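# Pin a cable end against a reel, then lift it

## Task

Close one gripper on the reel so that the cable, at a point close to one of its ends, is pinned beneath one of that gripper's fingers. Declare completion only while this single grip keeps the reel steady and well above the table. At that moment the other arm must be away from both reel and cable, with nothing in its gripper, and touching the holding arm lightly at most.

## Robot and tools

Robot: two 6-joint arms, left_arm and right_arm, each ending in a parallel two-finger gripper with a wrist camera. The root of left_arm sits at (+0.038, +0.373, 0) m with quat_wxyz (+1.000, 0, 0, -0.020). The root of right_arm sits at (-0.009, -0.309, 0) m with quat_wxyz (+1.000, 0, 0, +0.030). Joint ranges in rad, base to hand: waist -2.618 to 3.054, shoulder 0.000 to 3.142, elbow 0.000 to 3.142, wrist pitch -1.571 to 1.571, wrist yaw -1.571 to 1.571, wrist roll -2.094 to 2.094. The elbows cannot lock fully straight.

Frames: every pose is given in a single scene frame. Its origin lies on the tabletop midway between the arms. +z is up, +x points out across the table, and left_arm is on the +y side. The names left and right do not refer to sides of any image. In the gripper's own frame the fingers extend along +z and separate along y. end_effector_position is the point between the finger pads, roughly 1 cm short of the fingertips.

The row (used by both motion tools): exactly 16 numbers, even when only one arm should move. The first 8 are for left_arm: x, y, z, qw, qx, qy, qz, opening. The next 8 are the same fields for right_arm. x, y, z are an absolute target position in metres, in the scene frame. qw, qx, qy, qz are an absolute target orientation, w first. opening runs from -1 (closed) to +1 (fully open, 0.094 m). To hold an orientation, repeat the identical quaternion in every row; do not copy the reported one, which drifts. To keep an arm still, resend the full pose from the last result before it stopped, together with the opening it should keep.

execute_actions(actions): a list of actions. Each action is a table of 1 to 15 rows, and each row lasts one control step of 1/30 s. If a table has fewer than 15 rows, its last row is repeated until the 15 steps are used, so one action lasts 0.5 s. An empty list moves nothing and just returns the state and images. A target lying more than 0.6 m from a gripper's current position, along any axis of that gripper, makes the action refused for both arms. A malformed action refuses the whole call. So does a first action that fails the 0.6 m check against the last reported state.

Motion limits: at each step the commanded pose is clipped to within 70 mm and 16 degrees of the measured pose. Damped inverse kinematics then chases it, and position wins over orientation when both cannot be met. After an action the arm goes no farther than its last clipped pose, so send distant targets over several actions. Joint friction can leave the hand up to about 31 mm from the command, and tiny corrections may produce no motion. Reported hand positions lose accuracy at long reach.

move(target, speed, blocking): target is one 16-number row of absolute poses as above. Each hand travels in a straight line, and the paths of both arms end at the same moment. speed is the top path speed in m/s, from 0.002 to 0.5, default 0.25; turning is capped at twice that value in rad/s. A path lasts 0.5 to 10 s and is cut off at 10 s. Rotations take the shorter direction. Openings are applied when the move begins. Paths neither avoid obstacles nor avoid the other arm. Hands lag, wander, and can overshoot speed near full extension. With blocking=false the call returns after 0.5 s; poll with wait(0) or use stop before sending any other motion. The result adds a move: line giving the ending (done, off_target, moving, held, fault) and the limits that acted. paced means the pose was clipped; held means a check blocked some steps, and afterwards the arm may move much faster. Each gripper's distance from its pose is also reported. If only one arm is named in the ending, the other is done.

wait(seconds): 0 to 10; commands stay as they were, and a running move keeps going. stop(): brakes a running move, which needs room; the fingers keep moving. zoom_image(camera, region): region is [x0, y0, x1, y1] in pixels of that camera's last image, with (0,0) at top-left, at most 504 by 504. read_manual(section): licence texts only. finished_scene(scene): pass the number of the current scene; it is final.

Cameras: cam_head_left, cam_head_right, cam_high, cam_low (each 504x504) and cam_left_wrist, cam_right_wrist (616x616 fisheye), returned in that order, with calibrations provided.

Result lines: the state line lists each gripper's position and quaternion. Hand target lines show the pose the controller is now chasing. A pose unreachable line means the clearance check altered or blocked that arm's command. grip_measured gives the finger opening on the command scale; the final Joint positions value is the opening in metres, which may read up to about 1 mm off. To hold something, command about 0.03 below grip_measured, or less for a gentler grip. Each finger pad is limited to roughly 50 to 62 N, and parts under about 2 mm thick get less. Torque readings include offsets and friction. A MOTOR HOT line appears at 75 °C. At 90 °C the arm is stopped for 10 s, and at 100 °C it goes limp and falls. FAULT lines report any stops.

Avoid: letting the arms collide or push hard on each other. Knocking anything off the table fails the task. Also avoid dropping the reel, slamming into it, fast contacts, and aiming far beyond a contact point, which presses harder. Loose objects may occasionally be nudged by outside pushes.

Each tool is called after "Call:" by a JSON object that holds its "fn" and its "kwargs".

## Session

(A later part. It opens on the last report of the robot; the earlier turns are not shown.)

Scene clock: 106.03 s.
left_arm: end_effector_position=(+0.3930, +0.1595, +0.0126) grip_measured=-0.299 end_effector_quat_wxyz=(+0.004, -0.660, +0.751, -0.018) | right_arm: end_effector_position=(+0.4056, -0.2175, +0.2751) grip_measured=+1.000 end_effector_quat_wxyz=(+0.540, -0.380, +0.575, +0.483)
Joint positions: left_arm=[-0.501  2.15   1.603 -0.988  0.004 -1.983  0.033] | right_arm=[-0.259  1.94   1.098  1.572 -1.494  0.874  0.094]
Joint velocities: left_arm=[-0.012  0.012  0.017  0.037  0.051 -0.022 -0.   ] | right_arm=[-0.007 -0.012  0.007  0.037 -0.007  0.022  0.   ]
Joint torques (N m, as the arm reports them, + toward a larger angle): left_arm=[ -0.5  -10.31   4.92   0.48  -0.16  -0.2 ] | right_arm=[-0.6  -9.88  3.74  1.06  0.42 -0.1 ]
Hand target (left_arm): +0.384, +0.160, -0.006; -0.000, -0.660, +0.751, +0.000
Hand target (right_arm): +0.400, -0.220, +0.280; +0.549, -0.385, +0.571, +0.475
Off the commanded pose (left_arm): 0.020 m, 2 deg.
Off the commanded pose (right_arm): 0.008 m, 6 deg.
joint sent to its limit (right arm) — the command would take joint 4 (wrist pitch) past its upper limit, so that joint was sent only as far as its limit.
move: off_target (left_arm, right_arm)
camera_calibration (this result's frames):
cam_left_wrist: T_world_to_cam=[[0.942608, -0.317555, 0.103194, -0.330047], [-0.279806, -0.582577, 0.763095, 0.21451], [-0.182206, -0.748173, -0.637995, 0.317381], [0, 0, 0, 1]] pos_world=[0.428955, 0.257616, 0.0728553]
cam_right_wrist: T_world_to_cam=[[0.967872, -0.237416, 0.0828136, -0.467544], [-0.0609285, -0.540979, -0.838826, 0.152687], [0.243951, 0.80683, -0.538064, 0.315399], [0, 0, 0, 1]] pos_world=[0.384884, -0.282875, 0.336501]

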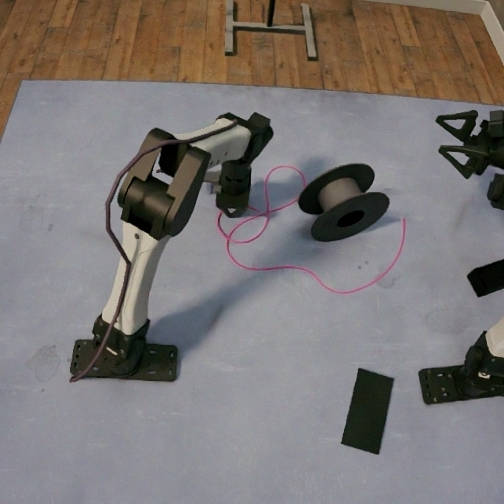

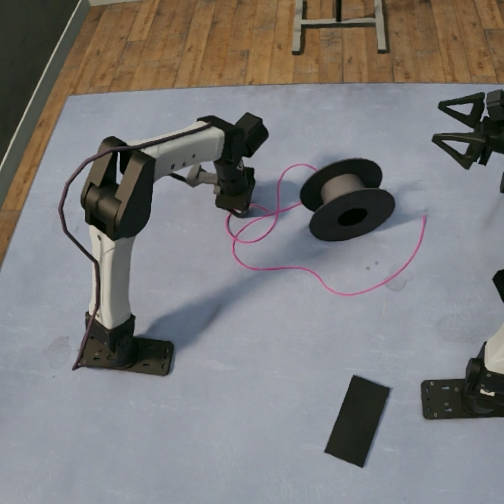

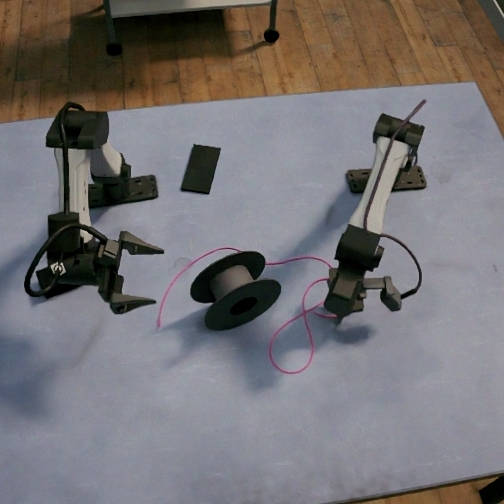

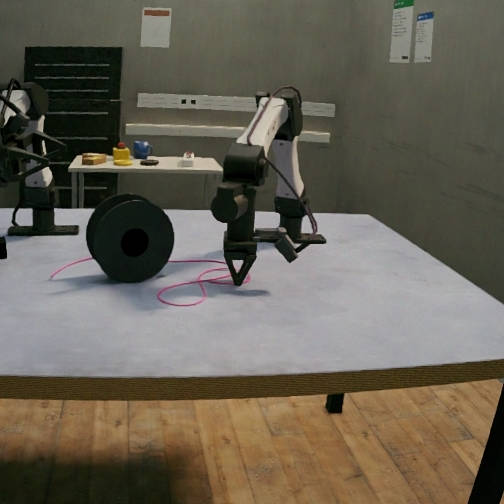

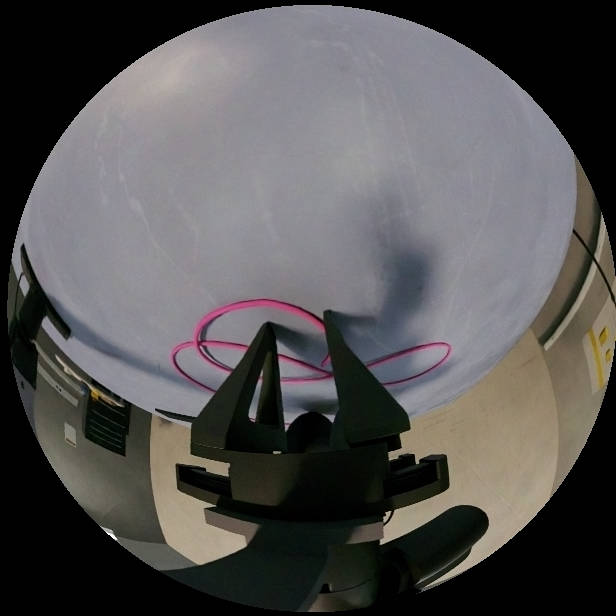

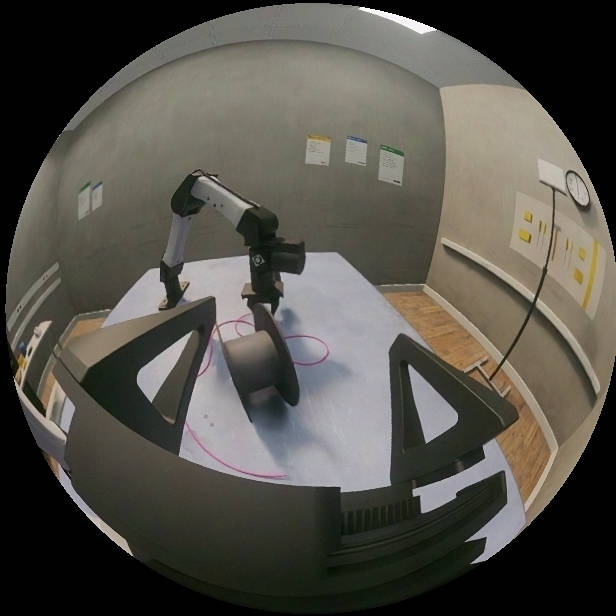

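Call:
{"fn": "move", "kwargs": {"target": [0.385,0.16,-0.006,0,0.66,-0.751,0,-1,0.40,-0.22,0.28,0.553,-0.389,0.53,0.511,1]}}

Call:
{"fn": "move", "kwargs": {"target": [0.40,0.09,0.2,0,0.6,-0.8,0,-1,0.40,-0.22,0.28,0.553,-0.389,0.53,0.511,1], "speed": 0.15}}

Scene clock: 121.53 s.
left_arm: end_effector_position=(+0.3921, +0.1600, +0.0126) grip_measured=-0.975 end_effector_quat_wxyz=(+0.003, -0.661, +0.750, -0.016) | right_arm: end_effector_position=(+0.4056, -0.2175, +0.2751) grip_measured=+1.000 end_effector_quat_wxyz=(+0.540, -0.380, +0.574, +0.483)
Joint positions: left_arm=[-0.501  2.15   1.603 -0.992  0.004 -1.984  0.001] | right_arm=[-0.259  1.94   1.098  1.572 -1.494  0.873  0.094]
Joint velocities: left_arm=[ 0.002 -0.002 -0.007 -0.051 -0.022  0.022  0.001] | right_arm=[ 0.002  0.007 -0.007 -0.066  0.022  0.022  0.   ]
Joint torques (N m, as the arm reports them, + toward a larger angle): left_arm=[ -0.5  -10.19   4.85   0.5   -0.17  -0.17] | right_arm=[-0.57 -9.82  3.74  1.06  0.41 -0.08]
Hand target (left_arm): +0.385, +0.160, -0.006; -0.000, -0.660, +0.751, +0.000
Hand target (right_arm): +0.400, -0.220, +0.280; +0.549, -0.385, +0.571, +0.475
Off the commanded pose (left_arm): 0.020 m, 2 deg.
Off the commanded pose (right_arm): 0.008 m, 6 deg.
joint sent to its limit (right arm) — the command would take joint 4 (wrist pitch) past its upper limit, so that joint was sent only as far as its limit.
move: off_target (left_arm, right_arm)
camera_calibration (this result's frames):
cam_left_wrist: T_world_to_cam=[[0.943216, -0.317052, 0.0991074, -0.329309], [-0.276603, -0.58442, 0.762853, 0.213641], [-0.183944, -0.746948, -0.638931, 0.318092], [0, 0, 0, 1]] pos_world=[0.428214, 0.258045, 0.0728991]
cam_right_wrist: T_world_to_cam=[[0.967836, -0.237427, 0.0831932, -0.467637], [-0.0606299, -0.541059, -0.838796, 0.15254], [0.244165, 0.806773, -0.538052, 0.315296], [0, 0, 0, 1]] pos_world=[0.38486, -0.282869, 0.3365]

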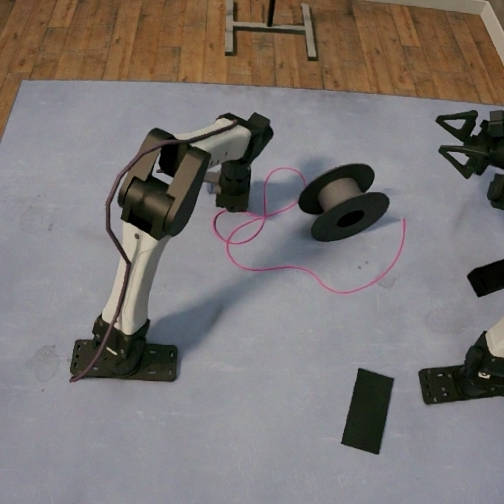

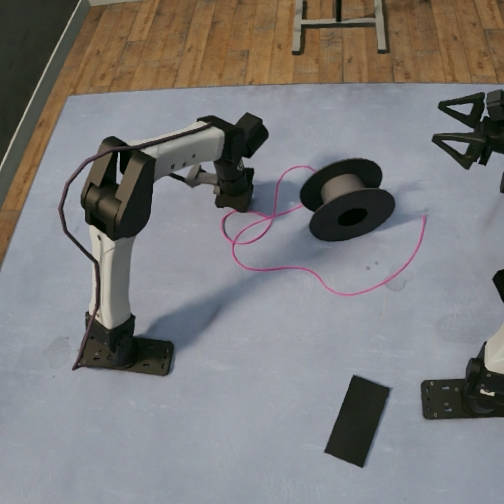

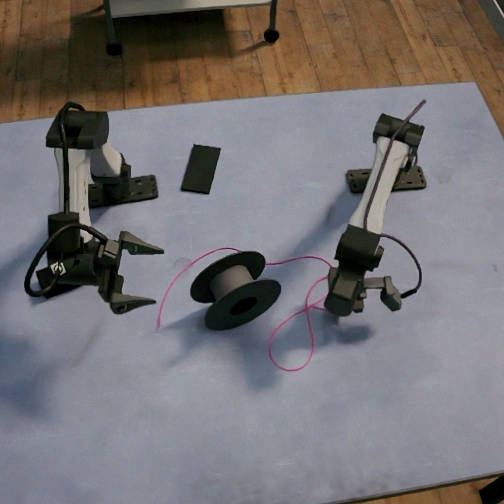

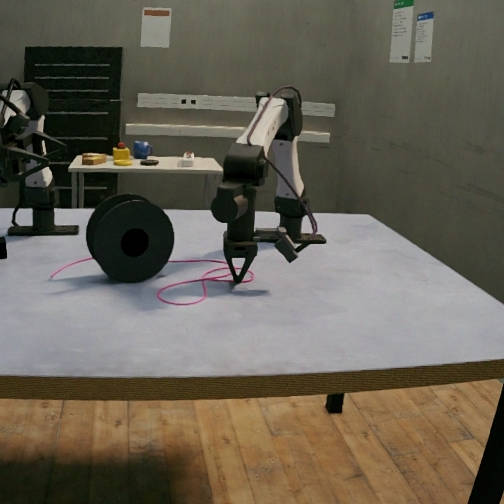

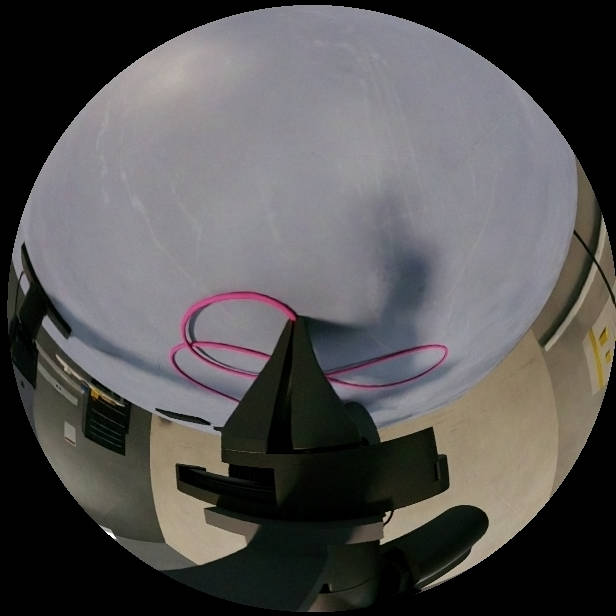

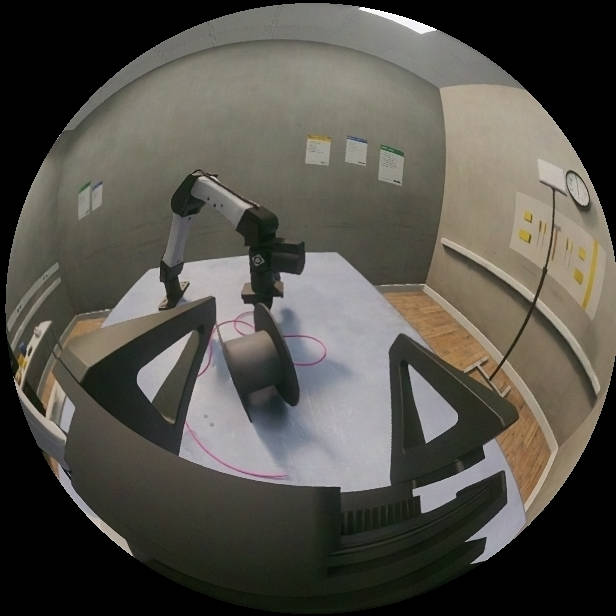

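Scene clock: 123.27 s.
left_arm: end_effector_position=(+0.4004, +0.0916, +0.1983) grip_measured=-0.975 end_effector_quat_wxyz=(+0.028, -0.601, +0.790, -0.114) | right_arm: end_effector_position=(+0.4056, -0.2175, +0.2751) grip_measured=+1.000 end_effector_quat_wxyz=(+0.541, -0.380, +0.574, +0.483)
Joint positions: left_arm=[-0.62   2.192  2.4   -1.543  0.004 -1.96   0.001] | right_arm=[-0.259  1.94   1.098  1.572 -1.494  0.873  0.094]
Joint velocities: left_arm=[-0.002  0.002  0.002 -0.051  0.007 -0.11   0.001] | right_arm=[-0.007 -0.002 -0.002 -0.022 -0.007  0.022  0.   ]
Joint torques (N m, as the arm reports them, + toward a larger angle): left_arm=[ -0.23 -13.36   8.04   0.6   -0.13   0.06] | right_arm=[-0.63 -9.84  3.75  1.06  0.41 -0.13]
Hand target (left_arm): +0.397, +0.091, +0.200; +0.029, -0.595, +0.795, -0.113
Hand target (right_arm): +0.400, -0.220, +0.280; +0.549, -0.385, +0.571, +0.474
Off the commanded pose (left_arm): 0.002 m, 14 deg.
Off the commanded pose (right_arm): 0.008 m, 6 deg.
joint sent to its limit (left arm) — the command would take joint 4 (wrist pitch) past its lower limit, so that joint was sent only as far as its limit.
joint sent to its limit (right arm) — the command would take joint 4 (wrist pitch) past its upper limit, so that joint was sent only as far as its limit.
move: off_target (left_arm, right_arm)
camera_calibration (this result's frames):
cam_left_wrist: T_world_to_cam=[[0.85648, -0.423642, 0.294906, -0.371574], [-0.480197, -0.444355, 0.75628, 0.104212], [-0.189349, -0.789352, -0.584013, 0.38232], [0, 0, 0, 1]] pos_world=[0.44068, 0.190677, 0.254046]
cam_right_wrist: T_world_to_cam=[[0.967801, -0.237438, 0.0835728, -0.467729], [-0.0603314, -0.541139, -0.838766, 0.152393], [0.244379, 0.806717, -0.53804, 0.315194], [0, 0, 0, 1]] pos_world=[0.384836, -0.282863, 0.336499]

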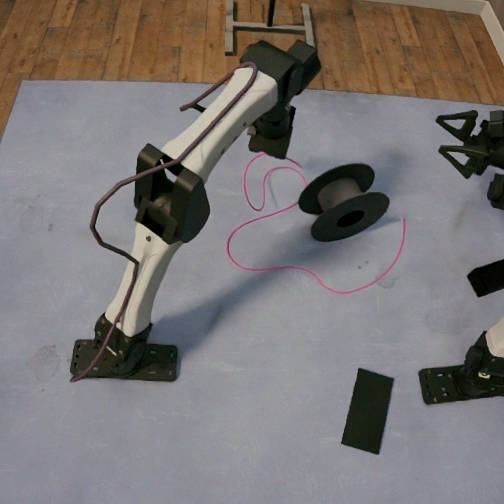

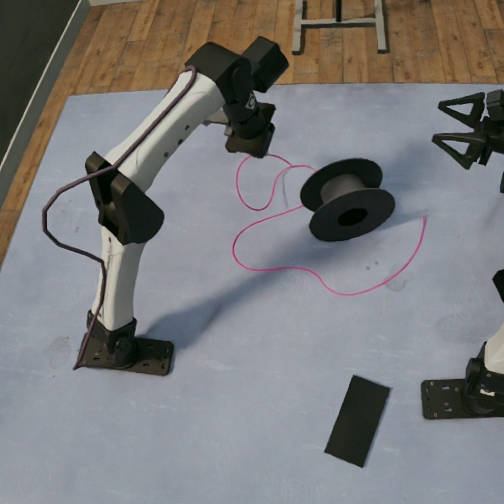

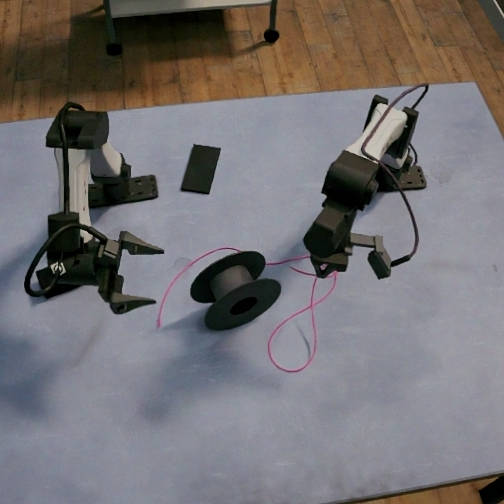

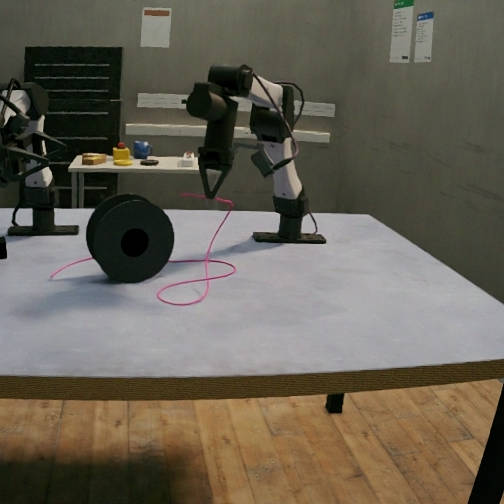

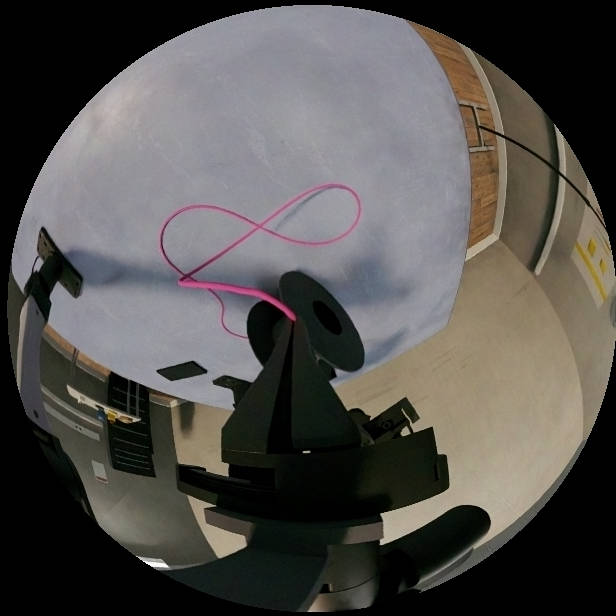

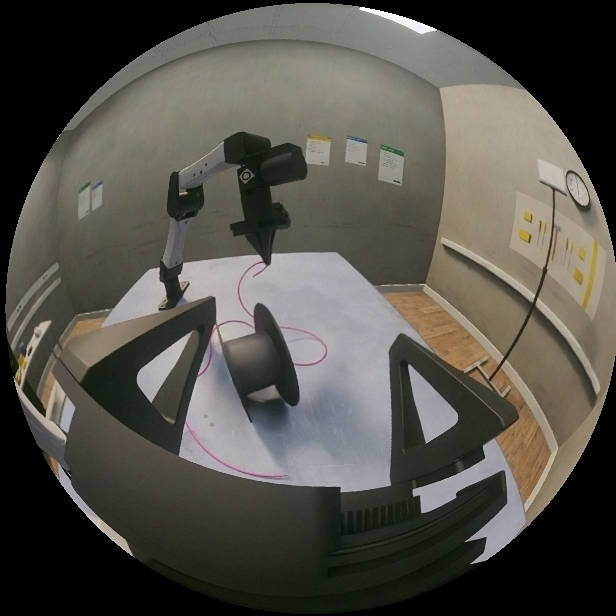

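Call:
{"fn": "move", "kwargs": {"target": [0.335,-0.005,0.225,0.124,0.56,-0.80,0.177,-1,0.40,-0.22,0.28,0.553,-0.389,0.53,0.511,1], "speed": 0.1}}

Scene clock: 138.97 s.
left_arm: end_effector_position=(+0.3359, +0.0002, +0.2323) grip_measured=-0.975 end_effector_quat_wxyz=(-0.115, -0.558, +0.800, -0.188) | right_arm: end_effector_position=(+0.4056, -0.2175, +0.2751) grip_measured=+1.000 end_effector_quat_wxyz=(+0.540, -0.380, +0.574, +0.483)
Joint positions: left_arm=[-0.756  2.222  2.541 -1.545  0.287 -2.063  0.001] | right_arm=[-0.259  1.94   1.098  1.572 -1.494  0.873  0.094]
Joint velocities: left_arm=[-0.017  0.002  0.007  0.022 -0.051 -0.007  0.   ] | right_arm=[ 0.002 -0.007  0.002 -0.007 -0.007 -0.051  0.   ]
Joint torques (N m, as the arm reports them, + toward a larger angle): left_arm=[ -0.21 -11.21   8.28   0.82   0.22  -0.15] | right_arm=[-0.61 -9.82  3.75  1.05  0.41 -0.13]
Hand target (left_arm): +0.333, -0.004, +0.226; -0.125, -0.560, +0.799, -0.178
Hand target (right_arm): +0.400, -0.220, +0.280; +0.549, -0.385, +0.571, +0.475
Off the commanded pose (left_arm): 0.009 m, 2 deg.
Off the commanded pose (right_arm): 0.008 m, 6 deg.
joint sent to its limit (left arm) — the command would take joint 4 (wrist pitch) past its lower limit, so that joint was sent only as far as its limit.
joint sent to its limit (right arm) — the command would take joint 4 (wrist pitch) past its upper limit, so that joint was sent only as far as its limit.
move: off_target (right_arm)
camera_calibration (this result's frames):
cam_left_wrist: T_world_to_cam=[[0.845101, -0.437771, 0.306857, -0.363993], [-0.406341, -0.152992, 0.900822, -0.0514659], [-0.347407, -0.885974, -0.307177, 0.306641], [0, 0, 0, 1]] pos_world=[0.393228, 0.104457, 0.252249]
cam_right_wrist: T_world_to_cam=[[0.967836, -0.237427, 0.0831932, -0.467637], [-0.0606299, -0.541059, -0.838796, 0.15254], [0.244165, 0.806773, -0.538052, 0.315296], [0, 0, 0, 1]] pos_world=[0.38486, -0.282869, 0.3365]

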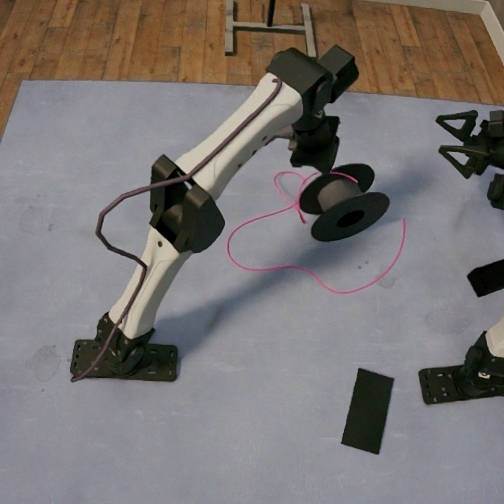

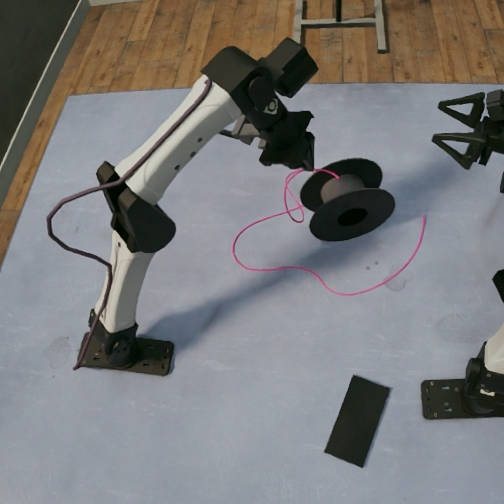

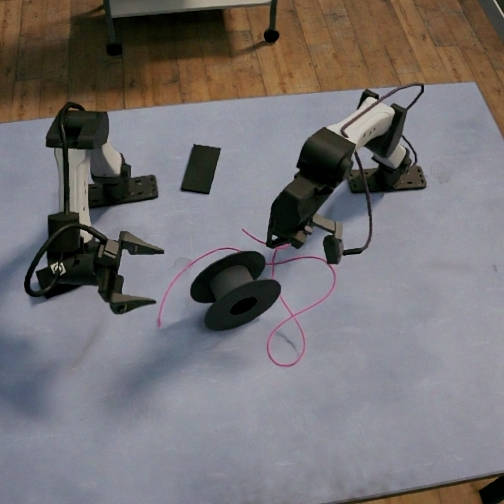

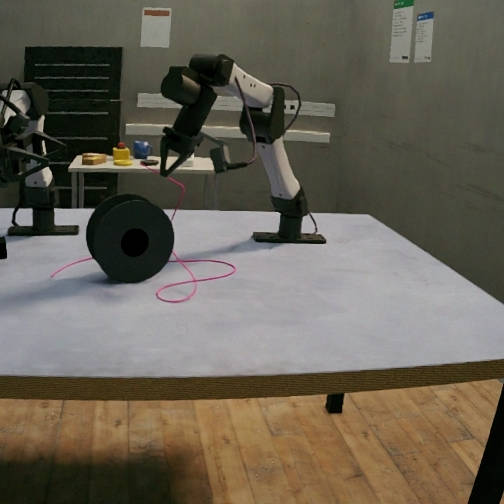

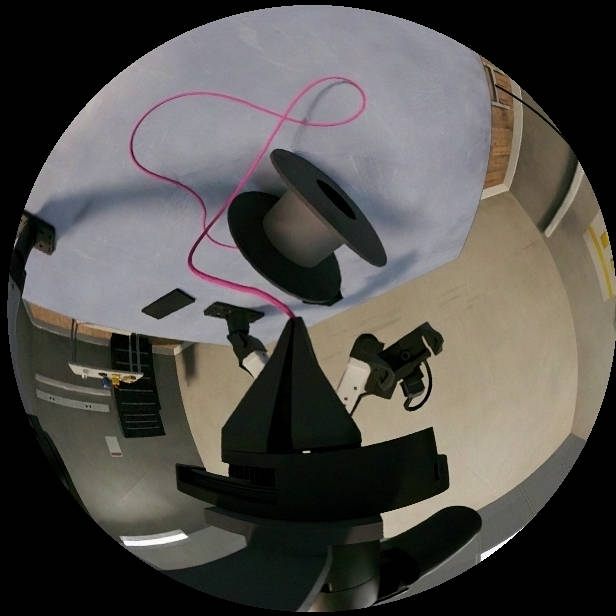

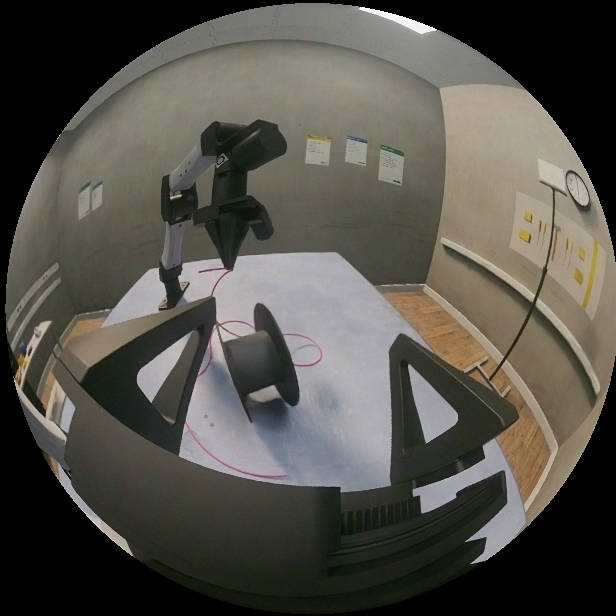

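Call:
{"fn": "move", "kwargs": {"target": [0.375,-0.005,0.22,0.124,0.56,-0.80,0.177,-1,0.40,-0.22,0.28,0.553,-0.389,0.53,0.511,1], "speed": 0.08}}

Call:
{"fn": "move", "kwargs": {"target": [0.372,-0.005,0.175,0.124,0.56,-0.80,0.177,-1,0.40,-0.22,0.28,0.553,-0.389,0.53,0.511,1], "speed": 0.05}}

Scene clock: 144.67 s.
left_arm: end_effector_position=(+0.3725, -0.0040, +0.2249) grip_measured=-0.975 end_effector_quat_wxyz=(-0.114, -0.561, +0.792, -0.213) | right_arm: end_effector_position=(+0.4056, -0.2175, +0.2751) grip_measured=+1.000 end_effector_quat_wxyz=(+0.540, -0.380, +0.574, +0.483)
Joint positions: left_arm=[-0.703  2.342  2.703 -1.548  0.307 -2.036  0.001] | right_arm=[-0.259  1.94   1.098  1.572 -1.494  0.873  0.094]
Joint velocities: left_arm=[ 0.002 -0.017  0.007  0.007  0.037 -0.022 -0.001] | right_arm=[-0.027  0.012 -0.007 -0.007 -0.037  0.066  0.   ]
Joint torques (N m, as the arm reports them, + toward a larger angle): left_arm=[  0.59 -12.39   8.23   0.91   0.21   0.1 ] | right_arm=[-0.61 -9.83  3.76  1.06  0.42 -0.13]
Hand target (left_arm): +0.375, -0.005, +0.220; -0.119, -0.560, +0.793, -0.208
Hand target (right_arm): +0.400, -0.220, +0.280; +0.549, -0.385, +0.571, +0.475
Off the commanded pose (left_arm): 0.006 m, 4 deg.
Off the commanded pose (right_arm): 0.008 m, 6 deg.
joint sent to its limit (left arm) — the command would take joint 4 (wrist pitch) past its lower limit, so that joint was sent only as far as its limit.
joint sent to its limit (right arm) — the command would take joint 4 (wrist pitch) past its upper limit, so that joint was sent only as far as its limit.
move: off_target (left_arm, right_arm)
camera_calibration (this result's frames):
cam_left_wrist: T_world_to_cam=[[0.844968, -0.406641, 0.34738, -0.403532], [-0.428261, -0.125401, 0.894912, -0.0209927], [-0.320346, -0.904941, -0.280108, 0.297161], [0, 0, 0, 1]] pos_world=[0.427176, 0.102188, 0.242203]
cam_right_wrist: T_world_to_cam=[[0.967836, -0.237427, 0.0831932, -0.467637], [-0.0606299, -0.541059, -0.838796, 0.15254], [0.244165, 0.806773, -0.538052, 0.315296], [0, 0, 0, 1]] pos_world=[0.38486, -0.282869, 0.3365]

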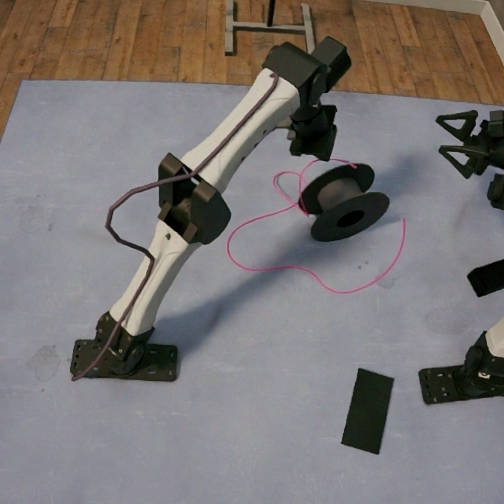

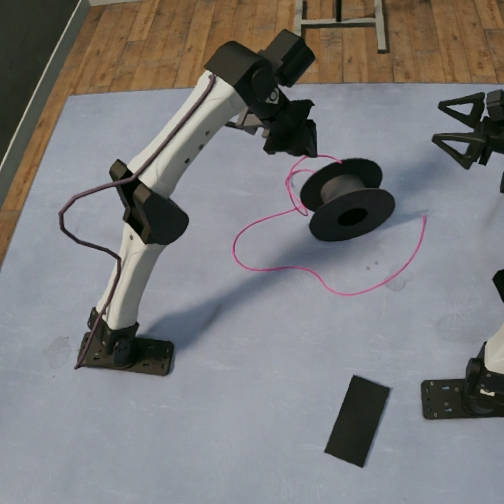

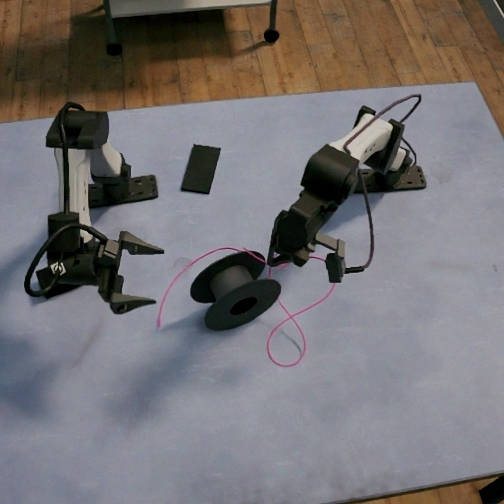

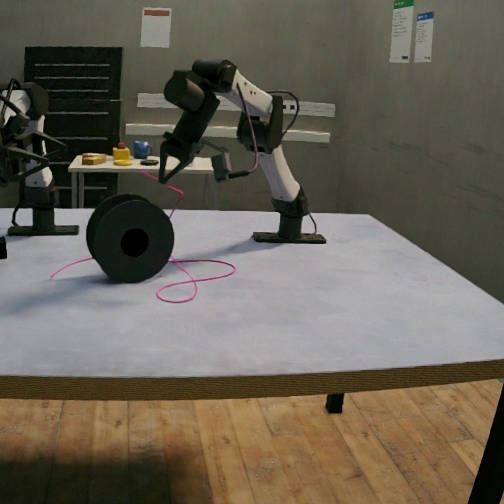

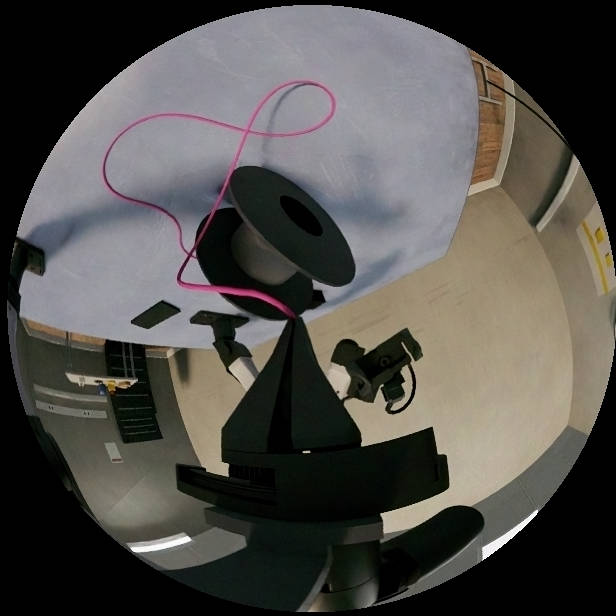

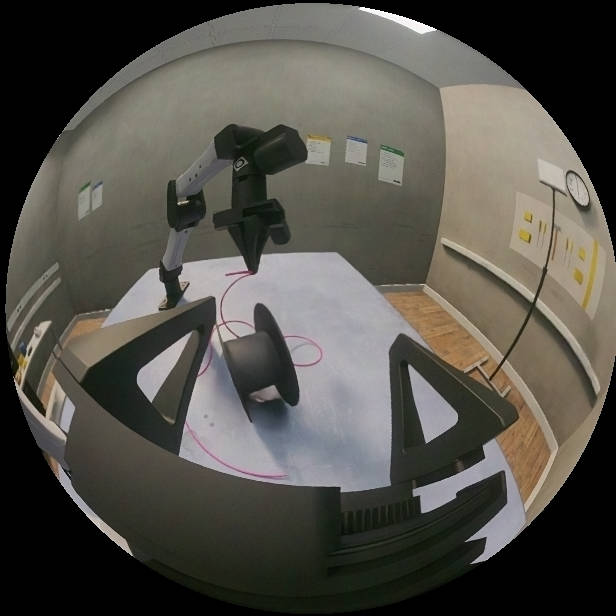

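Scene clock: 146.17 s.
left_arm: end_effector_position=(+0.3748, -0.0062, +0.1742) grip_measured=-0.975 end_effector_quat_wxyz=(-0.120, -0.564, +0.798, -0.176) | right_arm: end_effector_position=(+0.4056, -0.2175, +0.2751) grip_measured=+1.000 end_effector_quat_wxyz=(+0.541, -0.380, +0.574, +0.483)
Joint positions: left_arm=[-0.703  2.313  2.451 -1.404  0.308 -2.021  0.001] | right_arm=[-0.259  1.94   1.098  1.572 -1.494  0.873  0.094]
Joint velocities: left_arm=[-0.017  0.002 -0.017  0.037 -0.037  0.007 -0.001] | right_arm=[ 0.002  0.002 -0.002 -0.037 -0.066  0.007  0.   ]
Joint torques (N m, as the arm reports them, + toward a larger angle): left_arm=[  0.31 -16.06   5.7    0.87   0.17   0.06] | right_arm=[-0.6  -9.81  3.77  1.05  0.41 -0.13]
Hand target (left_arm): +0.373, -0.005, +0.175; -0.124, -0.560, +0.800, -0.177
Hand target (right_arm): +0.400, -0.220, +0.280; +0.549, -0.385, +0.571, +0.474
Off the commanded pose (left_arm): 0.003 m, 1 deg.
Off the commanded pose (right_arm): 0.008 m, 6 deg.
joint sent to its limit (right arm) — the command would take joint 4 (wrist pitch) past its upper limit, so that joint was sent only as far as its limit.
move: off_target (right_arm)
camera_calibration (this result's frames):
cam_left_wrist: T_world_to_cam=[[0.855674, -0.435016, 0.280325, -0.381225], [-0.383186, -0.168497, 0.908173, 0.00565019], [-0.347836, -0.884517, -0.31087, 0.297497], [0, 0, 0, 1]] pos_world=[0.43185, 0.0982543, 0.194219]
cam_right_wrist: T_world_to_cam=[[0.967801, -0.237438, 0.0835728, -0.467729], [-0.0603314, -0.541139, -0.838766, 0.152393], [0.244379, 0.806717, -0.53804, 0.315194], [0, 0, 0, 1]] pos_world=[0.384836, -0.282863, 0.336499]

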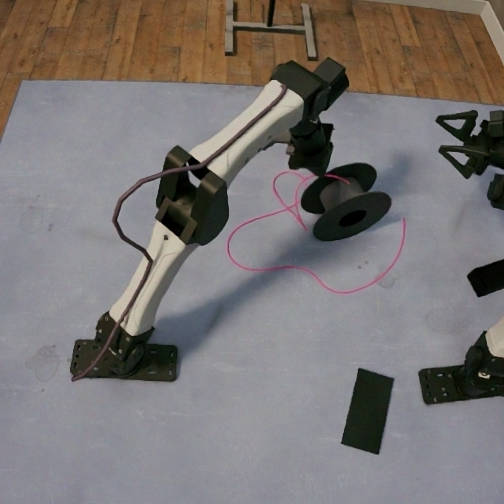

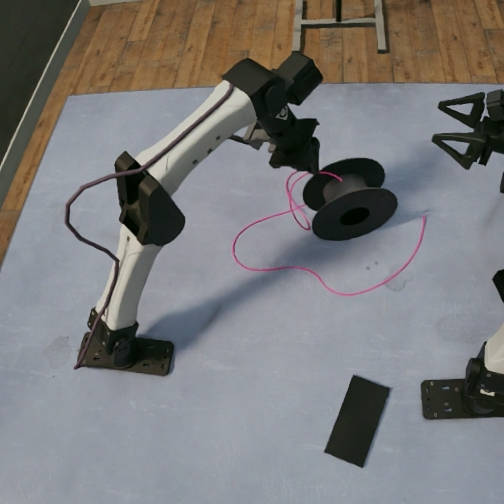

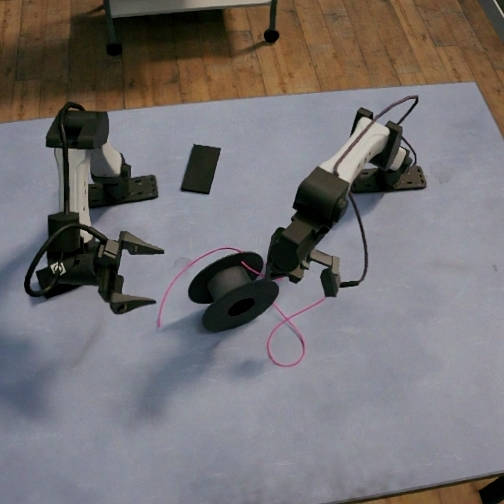

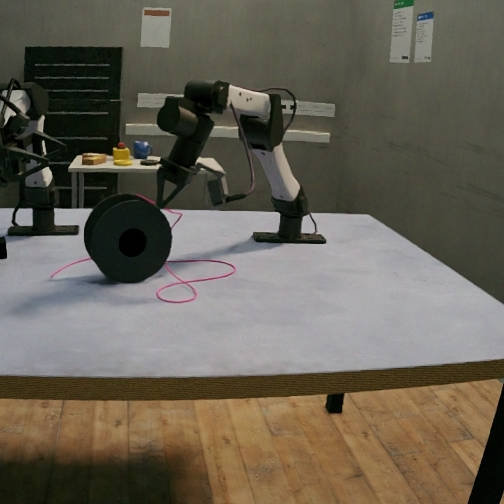

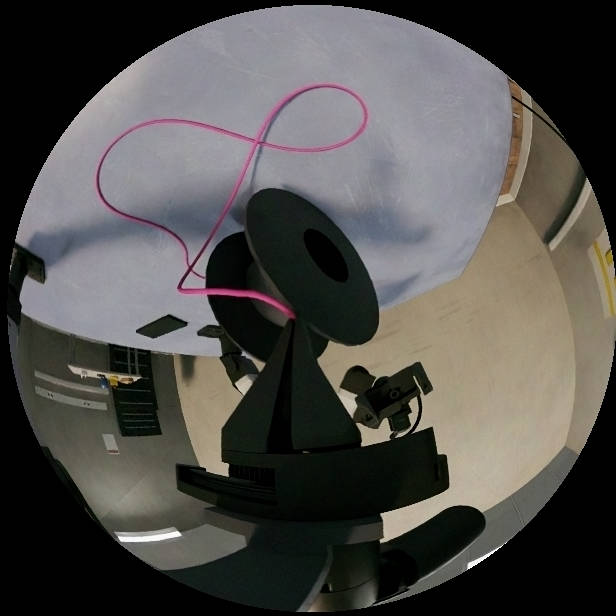

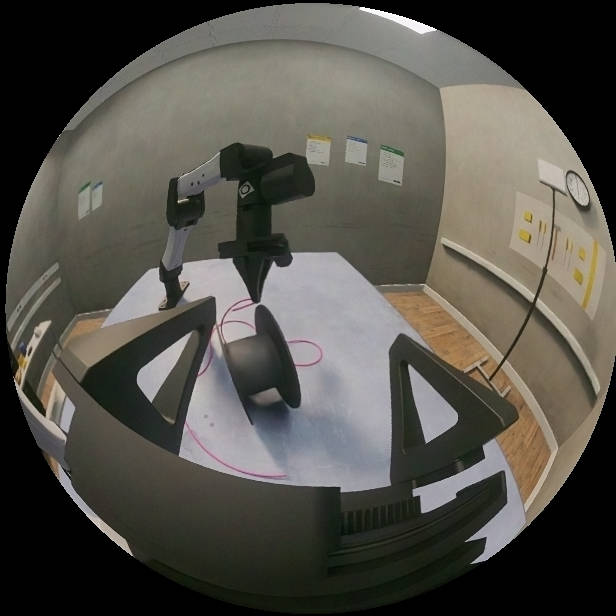

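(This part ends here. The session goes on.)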